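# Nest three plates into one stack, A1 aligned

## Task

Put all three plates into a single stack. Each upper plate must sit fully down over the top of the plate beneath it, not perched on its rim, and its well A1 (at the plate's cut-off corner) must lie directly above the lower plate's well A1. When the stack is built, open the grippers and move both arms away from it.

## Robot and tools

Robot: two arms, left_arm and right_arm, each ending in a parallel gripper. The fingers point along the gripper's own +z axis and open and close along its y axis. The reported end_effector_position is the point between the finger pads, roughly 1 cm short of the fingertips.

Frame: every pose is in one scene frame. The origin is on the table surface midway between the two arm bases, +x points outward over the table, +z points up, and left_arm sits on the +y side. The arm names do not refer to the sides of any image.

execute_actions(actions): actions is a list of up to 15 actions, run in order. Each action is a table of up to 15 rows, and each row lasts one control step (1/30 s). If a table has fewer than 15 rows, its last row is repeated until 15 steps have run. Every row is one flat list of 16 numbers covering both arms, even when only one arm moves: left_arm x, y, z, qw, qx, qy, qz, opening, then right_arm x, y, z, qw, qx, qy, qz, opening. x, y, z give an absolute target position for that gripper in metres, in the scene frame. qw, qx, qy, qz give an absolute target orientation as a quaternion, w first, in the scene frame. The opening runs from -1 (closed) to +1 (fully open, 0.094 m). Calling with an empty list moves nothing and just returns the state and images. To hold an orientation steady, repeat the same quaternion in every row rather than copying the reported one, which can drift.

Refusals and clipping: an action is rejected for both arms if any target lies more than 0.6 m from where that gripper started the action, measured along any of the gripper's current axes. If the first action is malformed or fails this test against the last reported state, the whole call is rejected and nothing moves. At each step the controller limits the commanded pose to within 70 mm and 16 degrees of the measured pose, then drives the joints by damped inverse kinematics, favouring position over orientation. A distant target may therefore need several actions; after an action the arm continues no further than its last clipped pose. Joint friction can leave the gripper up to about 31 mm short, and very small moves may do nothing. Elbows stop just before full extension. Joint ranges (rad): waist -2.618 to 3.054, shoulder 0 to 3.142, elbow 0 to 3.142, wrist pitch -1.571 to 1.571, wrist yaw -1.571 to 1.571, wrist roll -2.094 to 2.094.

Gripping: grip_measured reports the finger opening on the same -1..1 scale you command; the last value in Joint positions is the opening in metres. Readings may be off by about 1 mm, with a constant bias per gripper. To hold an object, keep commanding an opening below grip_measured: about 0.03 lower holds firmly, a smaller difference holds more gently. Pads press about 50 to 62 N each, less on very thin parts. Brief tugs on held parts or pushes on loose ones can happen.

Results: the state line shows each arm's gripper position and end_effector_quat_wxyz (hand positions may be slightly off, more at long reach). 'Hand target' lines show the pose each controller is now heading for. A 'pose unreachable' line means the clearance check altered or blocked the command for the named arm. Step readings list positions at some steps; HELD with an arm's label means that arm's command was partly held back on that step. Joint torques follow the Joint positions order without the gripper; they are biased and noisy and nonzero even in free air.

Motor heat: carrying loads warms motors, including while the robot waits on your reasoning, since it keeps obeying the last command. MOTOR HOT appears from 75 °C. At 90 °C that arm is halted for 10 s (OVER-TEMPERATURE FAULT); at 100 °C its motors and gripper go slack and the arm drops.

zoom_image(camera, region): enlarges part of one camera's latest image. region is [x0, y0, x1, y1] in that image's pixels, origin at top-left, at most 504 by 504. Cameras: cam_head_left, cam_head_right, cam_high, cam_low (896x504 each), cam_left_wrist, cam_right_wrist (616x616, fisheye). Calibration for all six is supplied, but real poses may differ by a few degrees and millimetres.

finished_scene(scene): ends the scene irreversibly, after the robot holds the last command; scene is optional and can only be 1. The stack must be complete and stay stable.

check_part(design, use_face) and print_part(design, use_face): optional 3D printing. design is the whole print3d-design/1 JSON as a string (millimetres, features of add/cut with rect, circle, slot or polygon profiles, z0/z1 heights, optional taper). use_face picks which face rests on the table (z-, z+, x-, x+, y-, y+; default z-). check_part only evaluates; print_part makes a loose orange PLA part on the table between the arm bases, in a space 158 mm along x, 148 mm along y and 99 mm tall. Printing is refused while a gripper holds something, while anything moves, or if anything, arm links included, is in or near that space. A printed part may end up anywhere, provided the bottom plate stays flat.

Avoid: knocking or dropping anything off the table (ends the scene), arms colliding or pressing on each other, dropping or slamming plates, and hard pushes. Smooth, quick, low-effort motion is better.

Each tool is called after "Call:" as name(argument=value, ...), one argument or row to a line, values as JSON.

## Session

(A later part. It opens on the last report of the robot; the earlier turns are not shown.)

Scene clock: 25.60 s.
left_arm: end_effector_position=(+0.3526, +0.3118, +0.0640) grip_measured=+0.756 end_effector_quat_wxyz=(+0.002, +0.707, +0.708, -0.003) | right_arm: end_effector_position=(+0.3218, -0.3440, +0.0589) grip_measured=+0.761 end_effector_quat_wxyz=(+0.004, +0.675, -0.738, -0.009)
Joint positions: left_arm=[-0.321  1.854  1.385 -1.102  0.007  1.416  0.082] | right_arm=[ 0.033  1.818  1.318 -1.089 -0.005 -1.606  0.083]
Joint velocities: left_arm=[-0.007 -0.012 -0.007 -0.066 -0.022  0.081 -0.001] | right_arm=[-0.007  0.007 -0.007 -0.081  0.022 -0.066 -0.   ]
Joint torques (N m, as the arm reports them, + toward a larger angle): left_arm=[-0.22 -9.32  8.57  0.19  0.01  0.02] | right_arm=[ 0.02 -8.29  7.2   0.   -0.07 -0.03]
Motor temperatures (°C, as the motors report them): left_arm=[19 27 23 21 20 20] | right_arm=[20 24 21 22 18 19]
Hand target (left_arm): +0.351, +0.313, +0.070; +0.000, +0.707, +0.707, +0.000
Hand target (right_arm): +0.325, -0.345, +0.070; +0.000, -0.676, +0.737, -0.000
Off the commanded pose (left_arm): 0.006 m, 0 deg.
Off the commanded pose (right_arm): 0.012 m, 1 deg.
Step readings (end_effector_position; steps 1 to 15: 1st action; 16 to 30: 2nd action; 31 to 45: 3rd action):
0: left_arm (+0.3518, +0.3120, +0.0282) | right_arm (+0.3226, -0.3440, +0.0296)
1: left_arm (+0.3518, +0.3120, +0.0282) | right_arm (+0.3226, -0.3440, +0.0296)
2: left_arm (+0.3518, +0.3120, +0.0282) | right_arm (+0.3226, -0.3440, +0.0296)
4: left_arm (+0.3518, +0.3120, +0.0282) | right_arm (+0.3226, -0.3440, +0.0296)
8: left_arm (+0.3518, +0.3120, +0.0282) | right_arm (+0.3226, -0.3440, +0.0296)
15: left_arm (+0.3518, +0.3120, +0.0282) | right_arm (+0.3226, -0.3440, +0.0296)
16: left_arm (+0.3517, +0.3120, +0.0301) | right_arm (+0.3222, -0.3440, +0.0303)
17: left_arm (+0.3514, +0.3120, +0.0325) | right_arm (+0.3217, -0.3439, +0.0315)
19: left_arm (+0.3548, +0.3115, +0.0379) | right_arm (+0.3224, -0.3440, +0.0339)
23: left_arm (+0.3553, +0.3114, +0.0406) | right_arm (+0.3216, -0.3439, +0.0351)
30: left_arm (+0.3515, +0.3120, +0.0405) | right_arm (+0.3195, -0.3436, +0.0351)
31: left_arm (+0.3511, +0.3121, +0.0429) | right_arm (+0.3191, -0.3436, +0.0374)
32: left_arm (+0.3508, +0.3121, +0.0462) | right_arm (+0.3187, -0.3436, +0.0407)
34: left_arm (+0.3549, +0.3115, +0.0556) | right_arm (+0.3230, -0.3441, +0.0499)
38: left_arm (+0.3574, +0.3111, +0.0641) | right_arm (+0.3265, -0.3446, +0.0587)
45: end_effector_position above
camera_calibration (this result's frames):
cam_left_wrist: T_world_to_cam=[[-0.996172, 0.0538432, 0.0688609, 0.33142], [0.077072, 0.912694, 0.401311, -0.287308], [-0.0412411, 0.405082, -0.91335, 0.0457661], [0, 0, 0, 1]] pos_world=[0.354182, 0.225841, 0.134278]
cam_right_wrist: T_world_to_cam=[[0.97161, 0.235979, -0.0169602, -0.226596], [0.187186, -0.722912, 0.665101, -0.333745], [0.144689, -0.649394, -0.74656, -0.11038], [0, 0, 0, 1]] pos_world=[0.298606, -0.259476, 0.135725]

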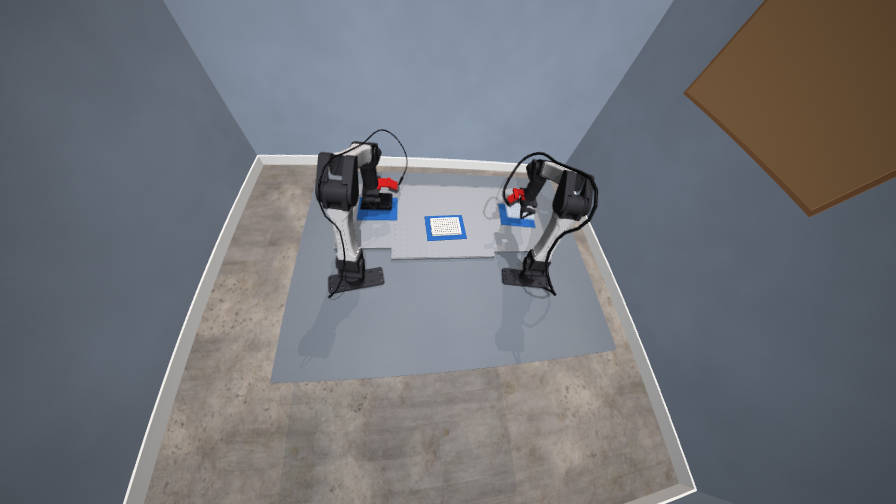

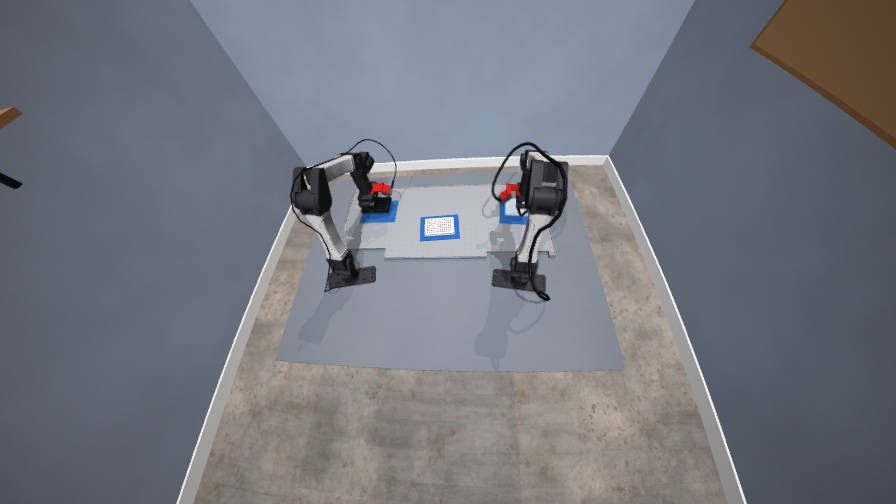

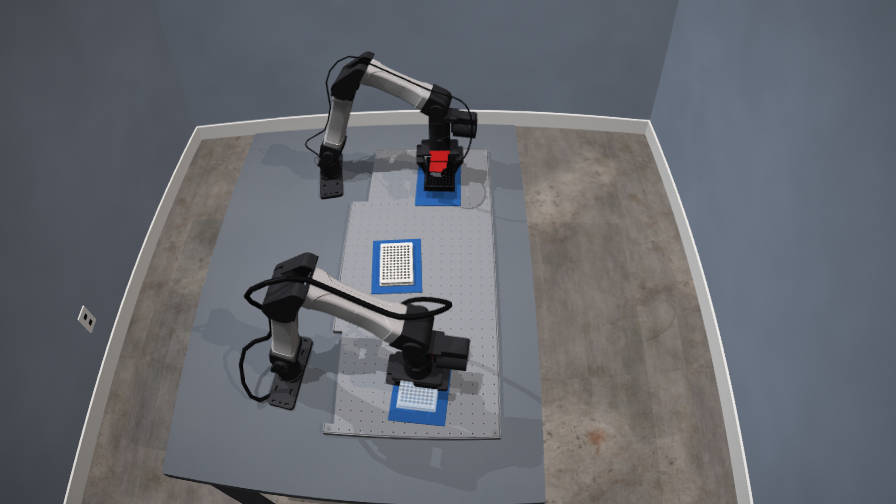

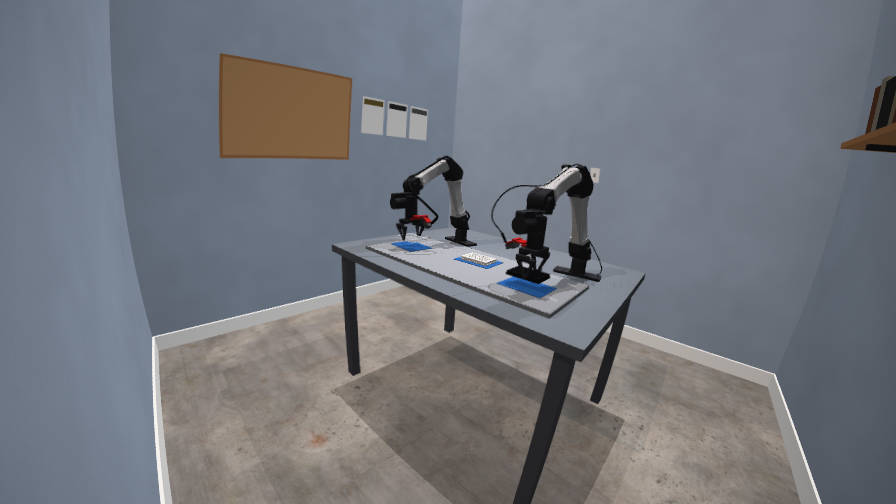

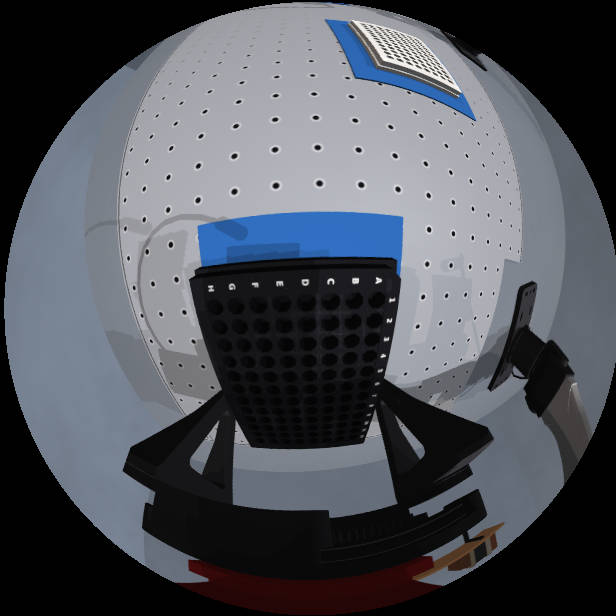

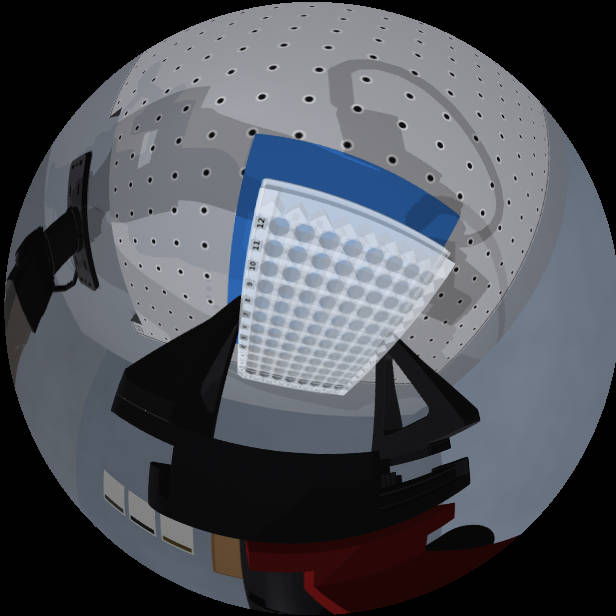

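Both held. Move left to just short of the white plate so that its edge stays visible.

Call:
execute_actions(
  actions=[
    [[0.33,0.26,0.075,0,0.707,0.707,0,0.72,0.325,-0.345,0.07,0,-0.676,0.737,0,0.73]],
    [[0.31,0.20,0.075,0,0.70,0.714,0,0.72,0.325,-0.345,0.07,0,-0.676,0.737,0,0.73]],
    [[0.29,0.14,0.075,0,0.694,0.72,0,0.72,0.325,-0.345,0.07,0,-0.676,0.737,0,0.73]],
    [[0.27,0.085,0.07,0,0.688,0.725,0,0.72,0.325,-0.345,0.07,0,-0.676,0.737,0,0.73]],
    [[0.25,0.04,0.062,0,0.688,0.725,0,0.72,0.325,-0.345,0.07,0,-0.676,0.737,0,0.73]],
    [[0.25,0.04,0.052,0,0.688,0.725,0,0.72,0.325,-0.345,0.07,0,-0.676,0.737,0,0.73]],
  ],
)

Scene clock: 29.23 s.
left_arm: end_effector_position=(+0.2488, +0.0372, +0.0653) grip_measured=+0.756 end_effector_quat_wxyz=(+0.012, +0.694, +0.720, -0.002) | right_arm: end_effector_position=(+0.3205, -0.3438, +0.0589) grip_measured=+0.761 end_effector_quat_wxyz=(+0.006, +0.675, -0.738, -0.011)
Joint positions: left_arm=[-1.124  2.067  1.689 -1.17  -0.     0.578  0.082] | right_arm=[ 0.033  1.818  1.318 -1.094 -0.005 -1.606  0.083]
Joint velocities: left_arm=[-0.002  0.002 -0.017 -0.037 -0.007  0.007 -0.   ] | right_arm=[-0.002 -0.002 -0.002 -0.007 -0.007 -0.066  0.   ]
Joint torques (N m, as the arm reports them, + toward a larger angle): left_arm=[ 0.66 -9.04  6.37  0.61  0.08 -0.06] | right_arm=[-0.03 -8.17  7.3  -0.01 -0.06 -0.03]
Motor temperatures (°C, as the motors report them): left_arm=[19 28 23 21 20 20] | right_arm=[20 25 21 22 18 19]
Hand target (left_arm): +0.250, +0.040, +0.052; -0.000, +0.688, +0.725, -0.000
Hand target (right_arm): +0.325, -0.345, +0.070; -0.000, -0.676, +0.737, -0.000
Off the commanded pose (left_arm): 0.014 m, 2 deg.
Off the commanded pose (right_arm): 0.012 m, 1 deg.
Step readings (end_effector_position; steps 1 to 15: 1st action; 16 to 30: 2nd action; 31 to 45: 3rd action; 46 to 60: 4th action; 61 to 75: 5th action; 76 to 90: 6th action):
0: left_arm (+0.3516, +0.3120, +0.0640) | right_arm (+0.3207, -0.3438, +0.0589)
1: left_arm (+0.3506, +0.3086, +0.0643) | right_arm (+0.3207, -0.3438, +0.0589)
2: left_arm (+0.3476, +0.3001, +0.0651) | right_arm (+0.3207, -0.3438, +0.0589)
4: left_arm (+0.3408, +0.2752, +0.0680) | right_arm (+0.3206, -0.3438, +0.0589)
8: left_arm (+0.3340, +0.2550, +0.0705) | right_arm (+0.3206, -0.3438, +0.0589)
15: left_arm (+0.3334, +0.2558, +0.0705) | right_arm (+0.3206, -0.3438, +0.0589)
16: left_arm (+0.3320, +0.2520, +0.0705) | right_arm (+0.3206, -0.3438, +0.0589)
17: left_arm (+0.3286, +0.2429, +0.0705) | right_arm (+0.3205, -0.3438, +0.0589)
19: left_arm (+0.3172, +0.2171, +0.0705) | right_arm (+0.3205, -0.3438, +0.0589)
23: left_arm (+0.3077, +0.1966, +0.0723) | right_arm (+0.3205, -0.3438, +0.0589)
30: left_arm (+0.3085, +0.1971, +0.0730) | right_arm (+0.3205, -0.3438, +0.0589)
31: left_arm (+0.3069, +0.1936, +0.0739) | right_arm (+0.3205, -0.3438, +0.0589)
32: left_arm (+0.3043, +0.1840, +0.0752) | right_arm (+0.3205, -0.3438, +0.0589)
34: left_arm (+0.2960, +0.1568, +0.0783) | right_arm (+0.3205, -0.3438, +0.0589)
38: left_arm (+0.2889, +0.1346, +0.0801) | right_arm (+0.3205, -0.3438, +0.0589)
45: left_arm (+0.2885, +0.1366, +0.0790) | right_arm (+0.3205, -0.3438, +0.0589)
46: left_arm (+0.2870, +0.1336, +0.0794) | right_arm (+0.3205, -0.3438, +0.0589)
47: left_arm (+0.2851, +0.1247, +0.0797) | right_arm (+0.3205, -0.3438, +0.0589)
49: left_arm (+0.2767, +0.1008, +0.0783) | right_arm (+0.3205, -0.3438, +0.0589)
53: left_arm (+0.2670, +0.0819, +0.0729) | right_arm (+0.3205, -0.3438, +0.0589)
60: left_arm (+0.2683, +0.0821, +0.0730) | right_arm (+0.3205, -0.3438, +0.0589)
61: left_arm (+0.2669, +0.0795, +0.0733) | right_arm (+0.3205, -0.3438, +0.0589)
62: left_arm (+0.2658, +0.0722, +0.0736) | right_arm (+0.3205, -0.3438, +0.0589)
64: left_arm (+0.2583, +0.0534, +0.0717) | right_arm (+0.3205, -0.3438, +0.0589)
68: left_arm (+0.2474, +0.0384, +0.0651) | right_arm (+0.3205, -0.3438, +0.0589)
75: left_arm (+0.2484, +0.0378, +0.0652) | right_arm (+0.3205, -0.3438, +0.0589)
76: left_arm (+0.2484, +0.0377, +0.0652) | right_arm (+0.3205, -0.3438, +0.0589)
77: left_arm (+0.2485, +0.0375, +0.0652) | right_arm (+0.3205, -0.3438, +0.0589)
79: left_arm (+0.2486, +0.0374, +0.0653) | right_arm (+0.3205, -0.3438, +0.0589)
83: left_arm (+0.2487, +0.0372, +0.0653) | right_arm (+0.3205, -0.3438, +0.0589)
90: end_effector_position above
camera_calibration (this result's frames):
cam_left_wrist: T_world_to_cam=[[-0.998327, 0.0187564, 0.0546931, 0.245469], [0.0387073, 0.919489, 0.391206, -0.0191445], [-0.0429521, 0.392668, -0.918677, 0.15512], [0, 0, 0, 1]] pos_world=[0.252462, -0.0479116, 0.136569]
cam_right_wrist: T_world_to_cam=[[0.971507, 0.235992, -0.0219526, -0.225037], [0.190707, -0.723352, 0.663621, -0.334594], [0.14073, -0.648899, -0.747747, -0.108557], [0, 0, 0, 1]] pos_world=[0.297711, -0.259365, 0.135931]

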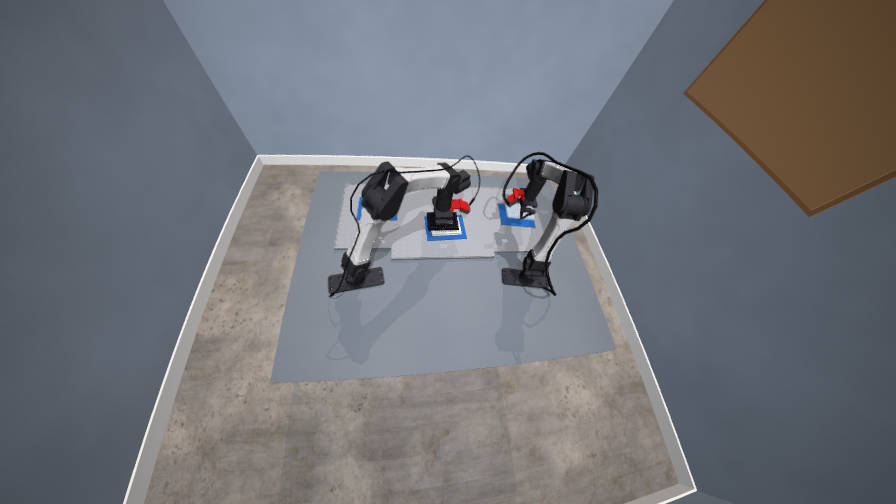

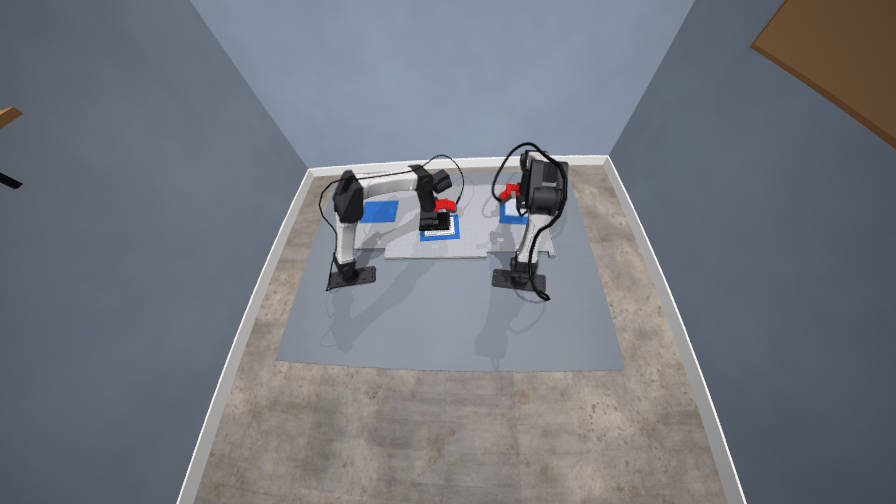

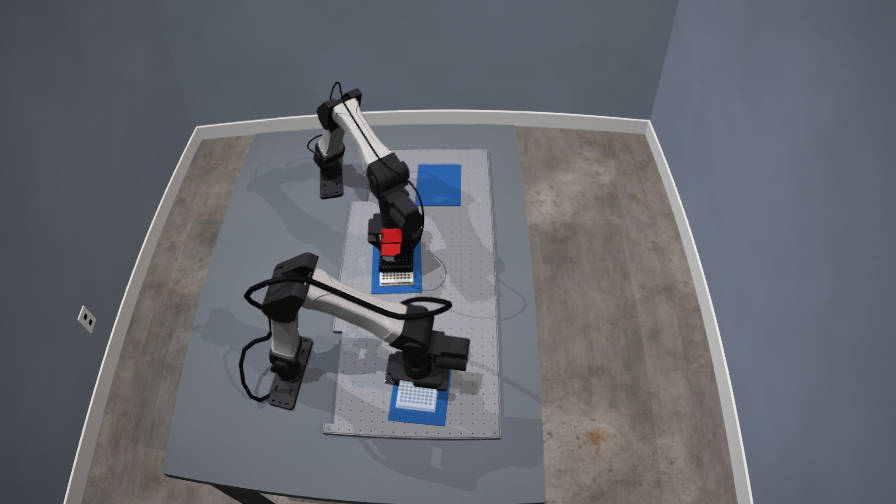

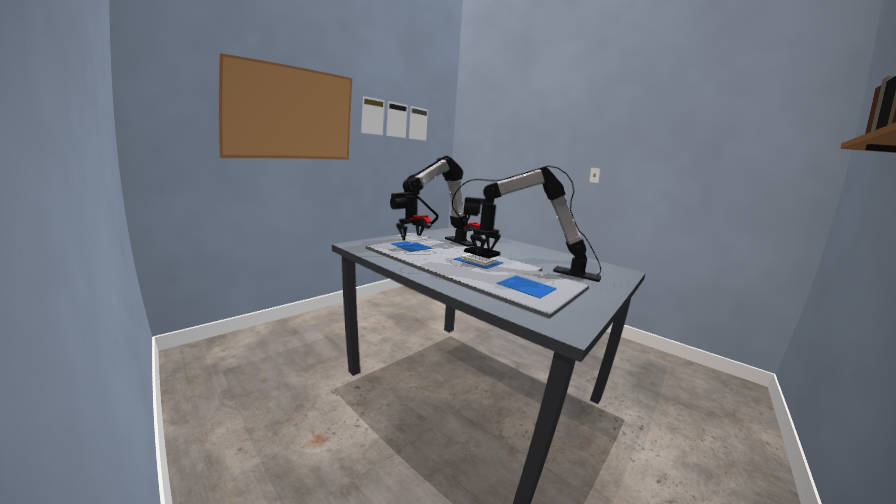

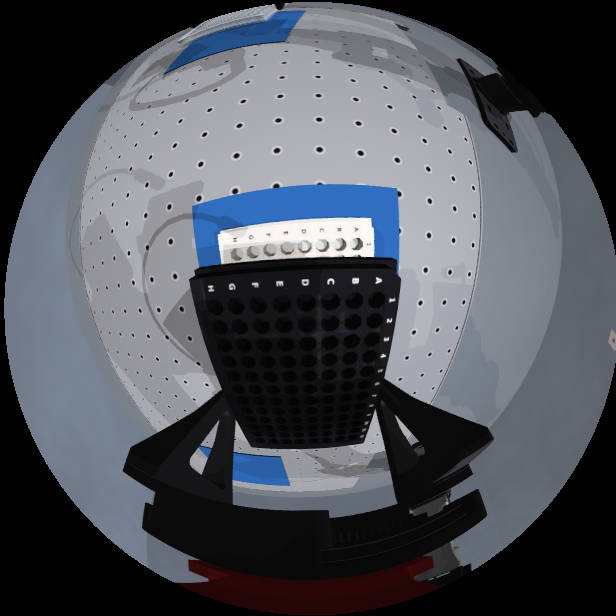

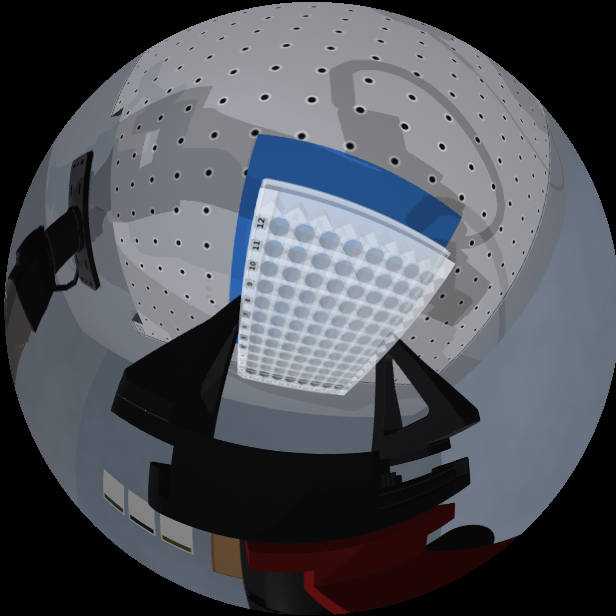

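Call:
execute_actions(
  actions=[
    [[0.25,0.03,0.046,0,0.672,0.74,0,0.72,0.325,-0.345,0.07,0,-0.676,0.737,0,0.73]],
    [[0.25,0.03,0.040,0,0.672,0.74,0,0.72,0.325,-0.345,0.07,0,-0.676,0.737,0,0.73]],
  ],
)

Call:
zoom_image(
  camera="cam_left_wrist",
  region=[160, 180, 440, 320],
)

Scene clock: 30.93 s.
left_arm: end_effector_position=(+0.2510, +0.0341, +0.0477) grip_measured=+0.756 end_effector_quat_wxyz=(+0.002, +0.672, +0.740, -0.000) | right_arm: end_effector_position=(+0.3205, -0.3438, +0.0589) grip_measured=+0.761 end_effector_quat_wxyz=(+0.006, +0.675, -0.738, -0.011)
Joint positions: left_arm=[-1.124  2.113  1.689 -1.144 -0.     0.519  0.082] | right_arm=[ 0.033  1.818  1.318 -1.094 -0.005 -1.606  0.083]
Joint velocities: left_arm=[-0.017  0.007 -0.017 -0.022  0.022 -0.037 -0.001] | right_arm=[-0.007  0.002 -0.007 -0.051  0.007 -0.051  0.   ]
Joint torques (N m, as the arm reports them, + toward a larger angle): left_arm=[-0.79 -9.6   7.84  0.59  0.06 -0.04] | right_arm=[ 0.02 -8.13  7.27 -0.01 -0.09 -0.03]
Motor temperatures (°C, as the motors report them): left_arm=[19 29 23 21 20 20] | right_arm=[20 26 21 22 18 19]
Hand target (left_arm): +0.250, +0.030, +0.040; +0.000, +0.672, +0.740, +0.000
Hand target (right_arm): +0.325, -0.345, +0.070; -0.000, -0.676, +0.737, -0.000
Off the commanded pose (left_arm): 0.009 m, 0 deg.
Off the commanded pose (right_arm): 0.012 m, 1 deg.
Step readings (end_effector_position; steps 1 to 15: 1st action; 16 to 30: 2nd action):
0: left_arm (+0.2488, +0.0372, +0.0653) | right_arm (+0.3205, -0.3438, +0.0589)
1: left_arm (+0.2488, +0.0372, +0.0641) | right_arm (+0.3205, -0.3438, +0.0589)
2: left_arm (+0.2490, +0.0369, +0.0625) | right_arm (+0.3205, -0.3438, +0.0589)
4: left_arm (+0.2488, +0.0371, +0.0570) | right_arm (+0.3205, -0.3438, +0.0589)
8: left_arm (+0.2481, +0.0381, +0.0483) | right_arm (+0.3205, -0.3438, +0.0589)
15: left_arm (+0.2481, +0.0382, +0.0477) | right_arm (+0.3205, -0.3438, +0.0589)
16: left_arm (+0.2483, +0.0378, +0.0477) | right_arm (+0.3205, -0.3438, +0.0589)
17: left_arm (+0.2488, +0.0372, +0.0477) | right_arm (+0.3205, -0.3438, +0.0589)
19: left_arm (+0.2497, +0.0359, +0.0477) | right_arm (+0.3205, -0.3438, +0.0589)
23: left_arm (+0.2505, +0.0347, +0.0477) | right_arm (+0.3205, -0.3438, +0.0589)
30: end_effector_position above
camera_calibration (this result's frames):
cam_left_wrist: T_world_to_cam=[[-0.996931, -0.040841, 0.0667876, 0.249752], [-0.0102586, 0.913929, 0.405744, 0.00225734], [-0.0776102, 0.403814, -0.911543, 0.148219], [0, 0, 0, 1]] pos_world=[0.260512, -0.0517157, 0.117512]
cam_right_wrist: T_world_to_cam=[[0.971507, 0.235992, -0.0219526, -0.225037], [0.190707, -0.723352, 0.663621, -0.334594], [0.14073, -0.648899, -0.747747, -0.108557], [0, 0, 0, 1]] pos_world=[0.297711, -0.259365, 0.135931]

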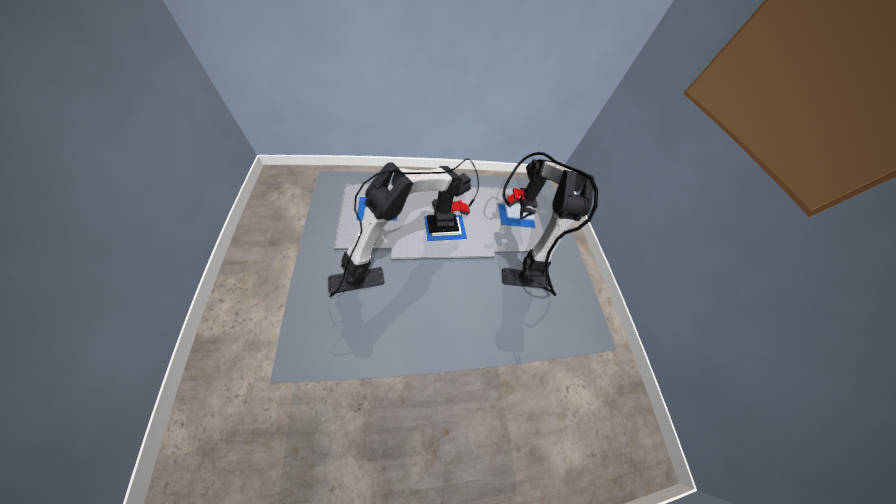

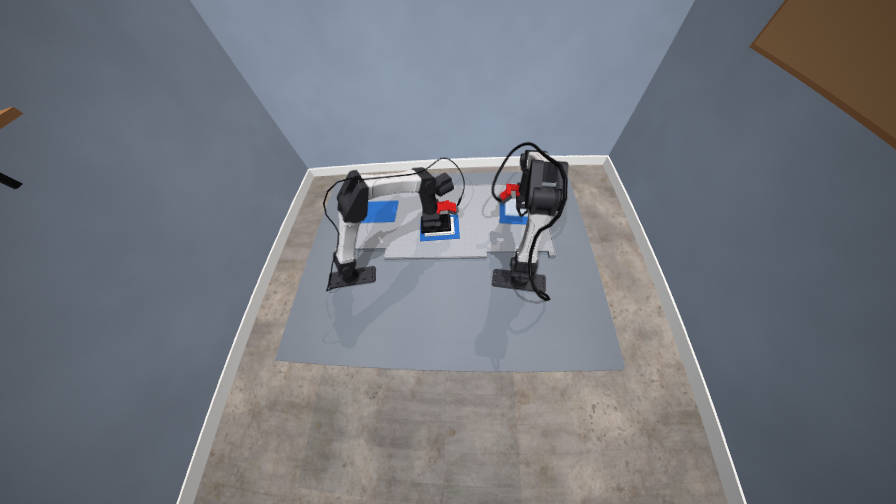

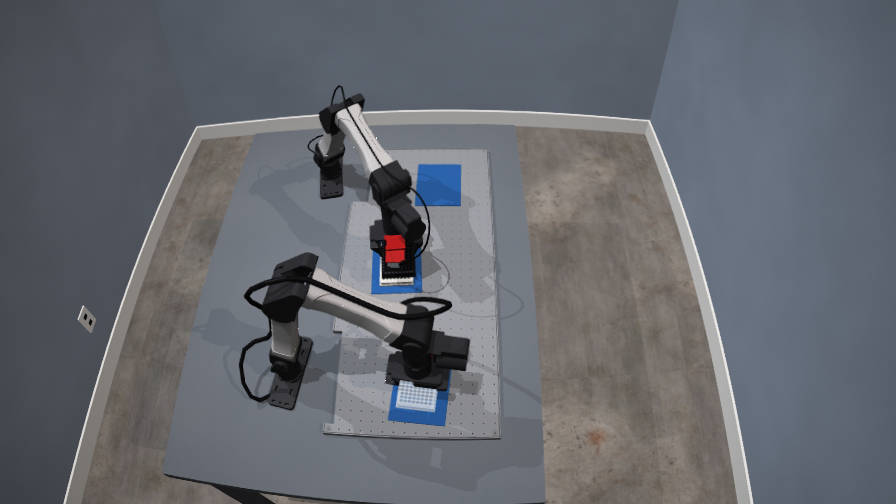

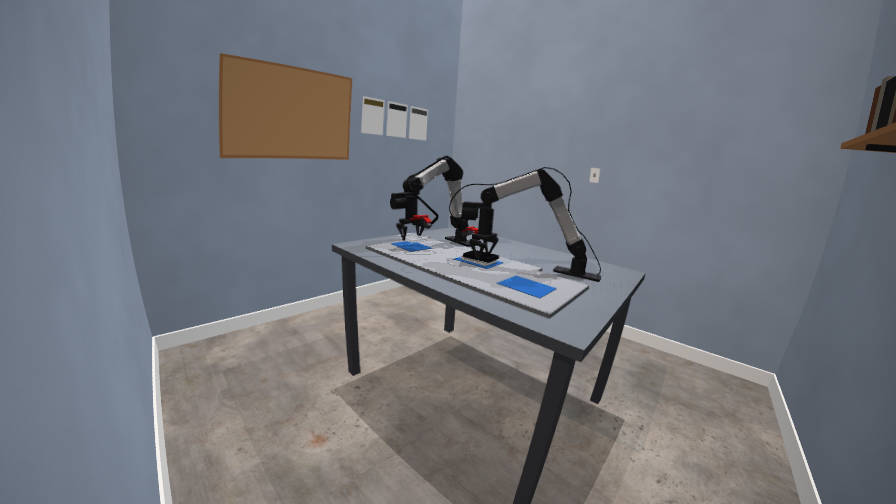

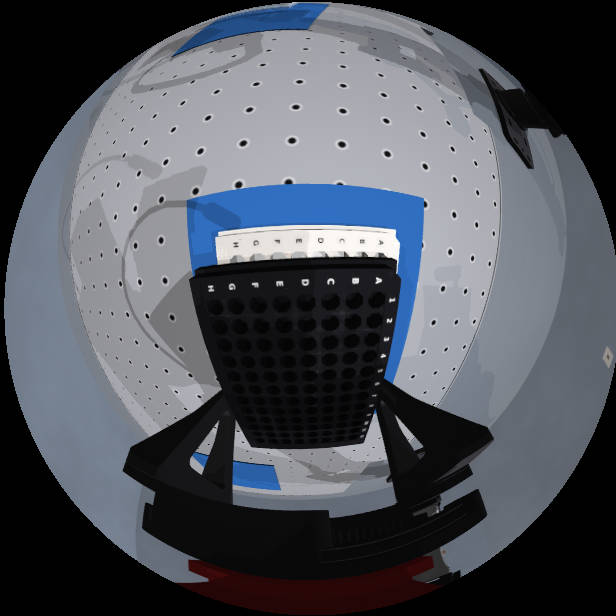

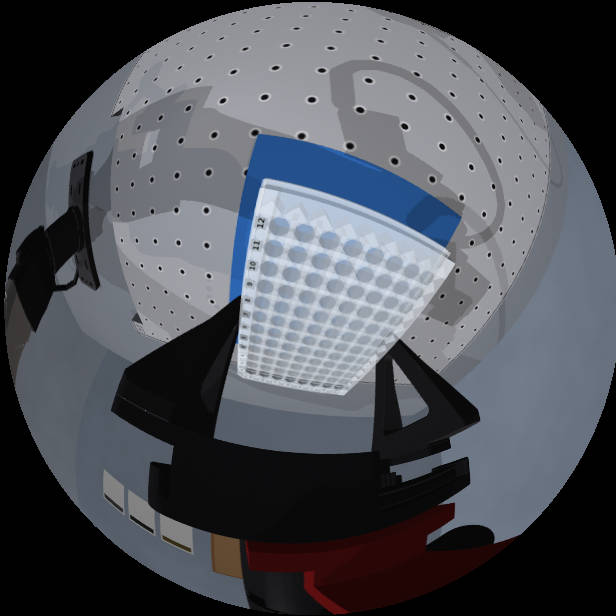

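Region (160, 180, 440, 320) of cam_left_wrist's 616x616 image, scaled by 1.800, with more detail than that image has.

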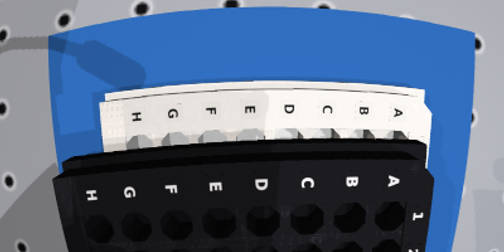

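Call:
execute_actions(
  actions=[
    [[0.245,0.021,0.044,0,0.681,0.732,0,0.72,0.325,-0.345,0.07,0,-0.676,0.737,0,0.73]],
    [[0.245,0.021,0.044,0,0.681,0.732,0,0.72,0.325,-0.345,0.07,0,-0.676,0.737,0,0.73]],
  ],
)

Call:
zoom_image(
  camera="cam_left_wrist",
  region=[160, 180, 440, 320],
)

Scene clock: 32.63 s.
left_arm: end_effector_position=(+0.2466, +0.0237, +0.0498) grip_measured=+0.756 end_effector_quat_wxyz=(+0.007, +0.681, +0.732, -0.002) | right_arm: end_effector_position=(+0.3205, -0.3438, +0.0589) grip_measured=+0.761 end_effector_quat_wxyz=(+0.006, +0.675, -0.738, -0.011)
Joint positions: left_arm=[-1.147  2.124  1.715 -1.146 -0.     0.519  0.082] | right_arm=[ 0.033  1.818  1.318 -1.094 -0.005 -1.606  0.083]
Joint velocities: left_arm=[ 0.007  0.012 -0.002 -0.007 -0.022  0.051 -0.   ] | right_arm=[-0.007 -0.022 -0.017 -0.037 -0.007 -0.007 -0.001]
Joint torques (N m, as the arm reports them, + toward a larger angle): left_arm=[-0.83 -9.43  9.35  0.37  0.05  0.  ] | right_arm=[-0.01 -8.25  7.29 -0.02 -0.09 -0.02]
Motor temperatures (°C, as the motors report them): left_arm=[19 29 24 21 20 20] | right_arm=[20 26 22 22 18 19]
Hand target (left_arm): +0.245, +0.021, +0.044; +0.000, +0.681, +0.732, -0.000
Hand target (right_arm): +0.325, -0.345, +0.070; -0.000, -0.676, +0.737, -0.000
Off the commanded pose (left_arm): 0.007 m, 1 deg.
Off the commanded pose (right_arm): 0.012 m, 1 deg.
Step readings (end_effector_position; steps 1 to 15: 1st action; 16 to 30: 2nd action):
0: left_arm (+0.2510, +0.0340, +0.0477) | right_arm (+0.3205, -0.3438, +0.0589)
1: left_arm (+0.2508, +0.0333, +0.0480) | right_arm (+0.3205, -0.3438, +0.0589)
2: left_arm (+0.2507, +0.0313, +0.0485) | right_arm (+0.3205, -0.3438, +0.0589)
4: left_arm (+0.2493, +0.0270, +0.0493) | right_arm (+0.3205, -0.3438, +0.0589)
8: left_arm (+0.2466, +0.0237, +0.0501) | right_arm (+0.3205, -0.3438, +0.0589)
15: left_arm (+0.2466, +0.0237, +0.0498) | right_arm (+0.3205, -0.3438, +0.0589)
16: left_arm (+0.2466, +0.0237, +0.0498) | right_arm (+0.3205, -0.3438, +0.0589)
17: left_arm (+0.2466, +0.0237, +0.0498) | right_arm (+0.3205, -0.3438, +0.0589)
19: left_arm (+0.2466, +0.0237, +0.0498) | right_arm (+0.3205, -0.3438, +0.0589)
23: left_arm (+0.2466, +0.0237, +0.0498) | right_arm (+0.3205, -0.3438, +0.0589)
30: end_effector_position above
camera_calibration (this result's frames):
cam_left_wrist: T_world_to_cam=[[-0.998031, -0.0170094, 0.0603763, 0.244835], [0.00836264, 0.917859, 0.396818, 0.0065895], [-0.0621665, 0.396541, -0.91591, 0.150564], [0, 0, 0, 1]] pos_world=[0.253658, -0.0615886, 0.120506]
cam_right_wrist: T_world_to_cam=[[0.971507, 0.235992, -0.0219526, -0.225037], [0.190707, -0.723352, 0.663621, -0.334594], [0.14073, -0.648899, -0.747747, -0.108557], [0, 0, 0, 1]] pos_world=[0.297711, -0.259365, 0.135931]

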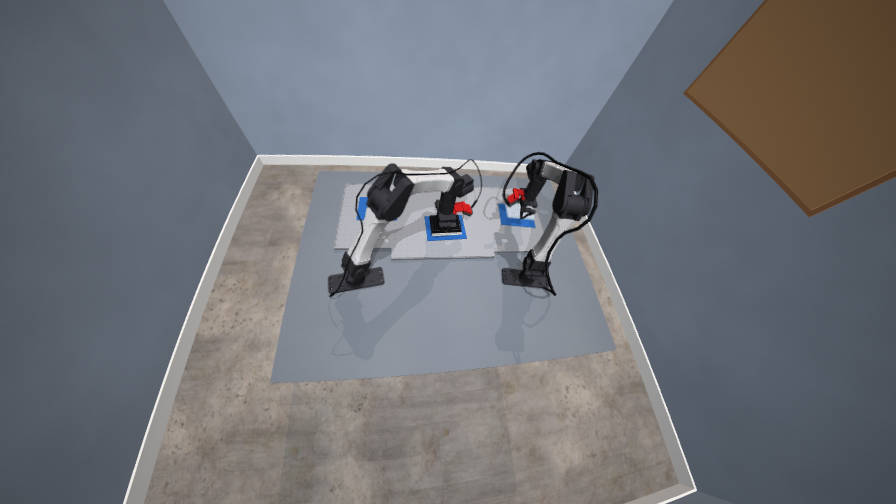

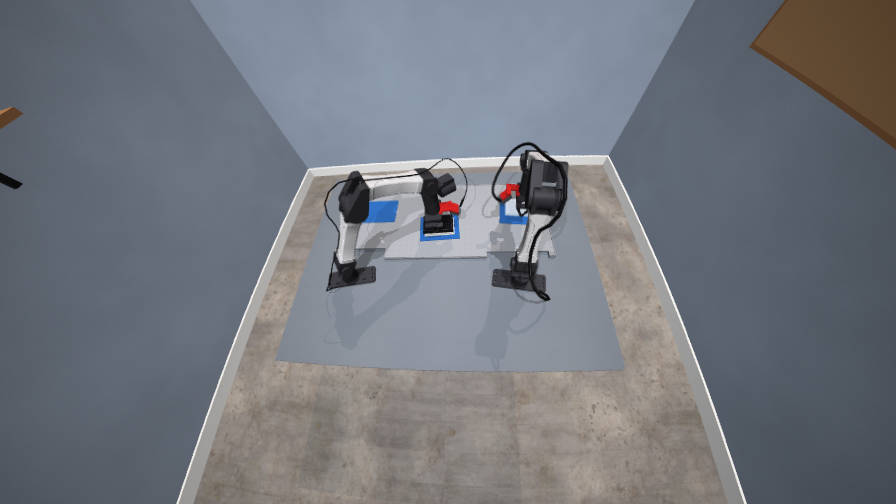

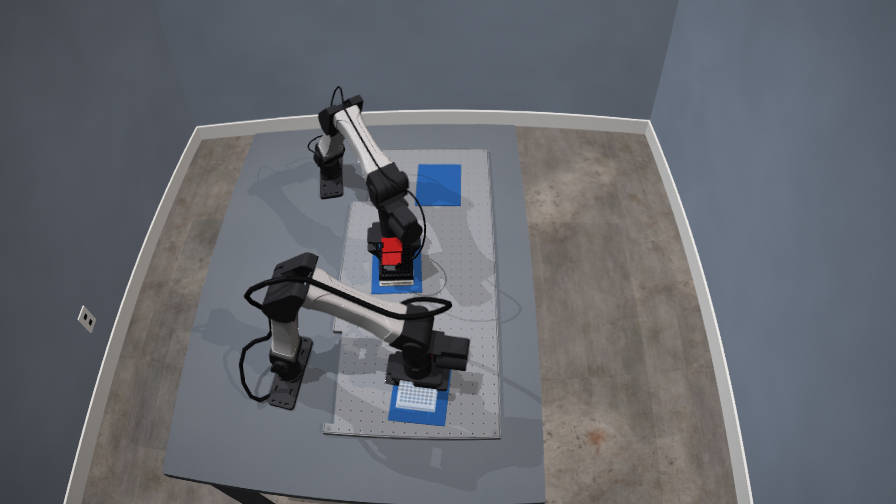

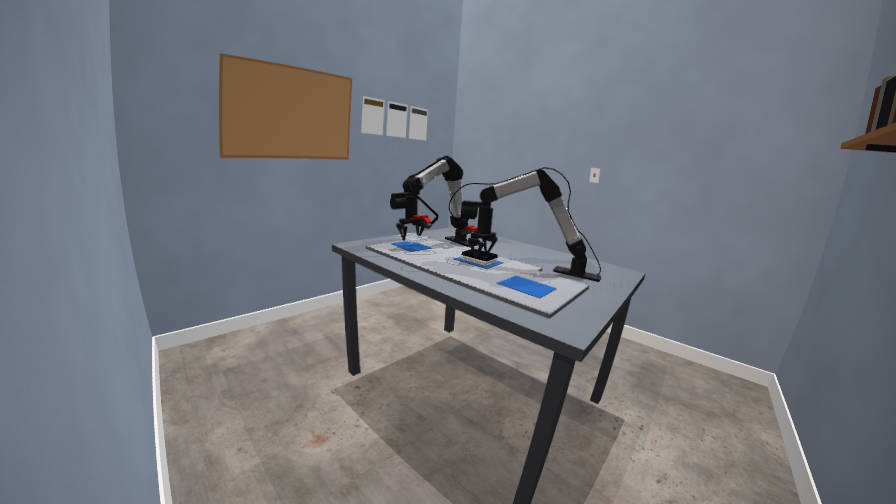

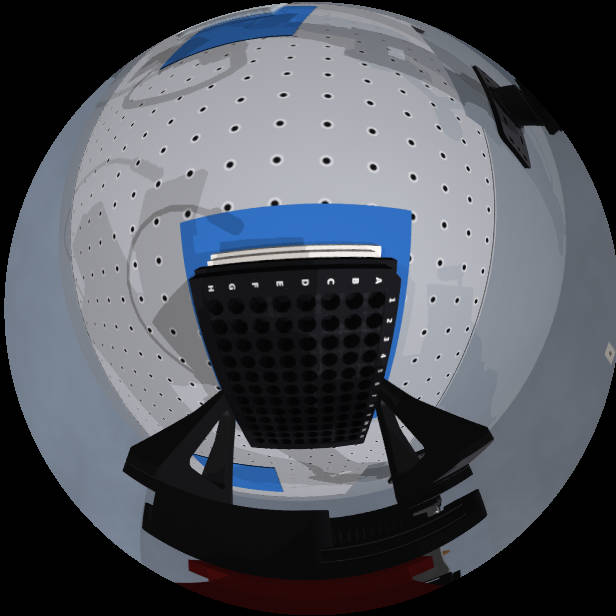

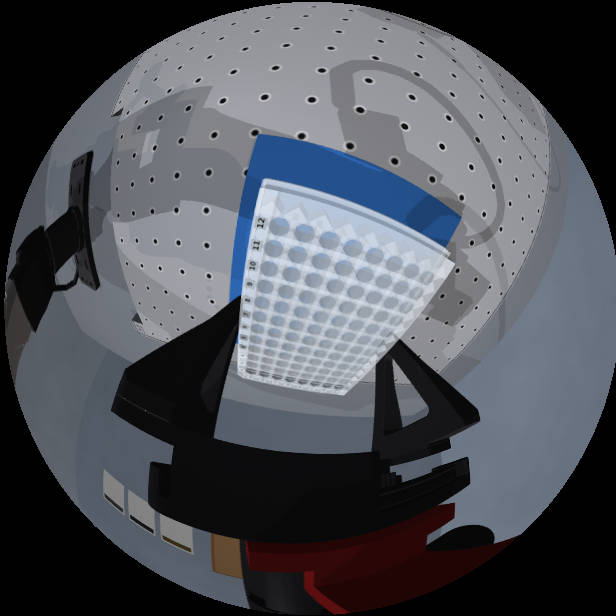

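Region (160, 180, 440, 320) of cam_left_wrist's 616x616 image, scaled by 1.800, with more detail than that image has.

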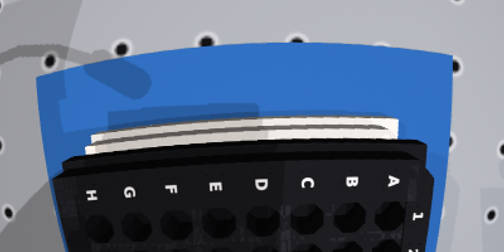

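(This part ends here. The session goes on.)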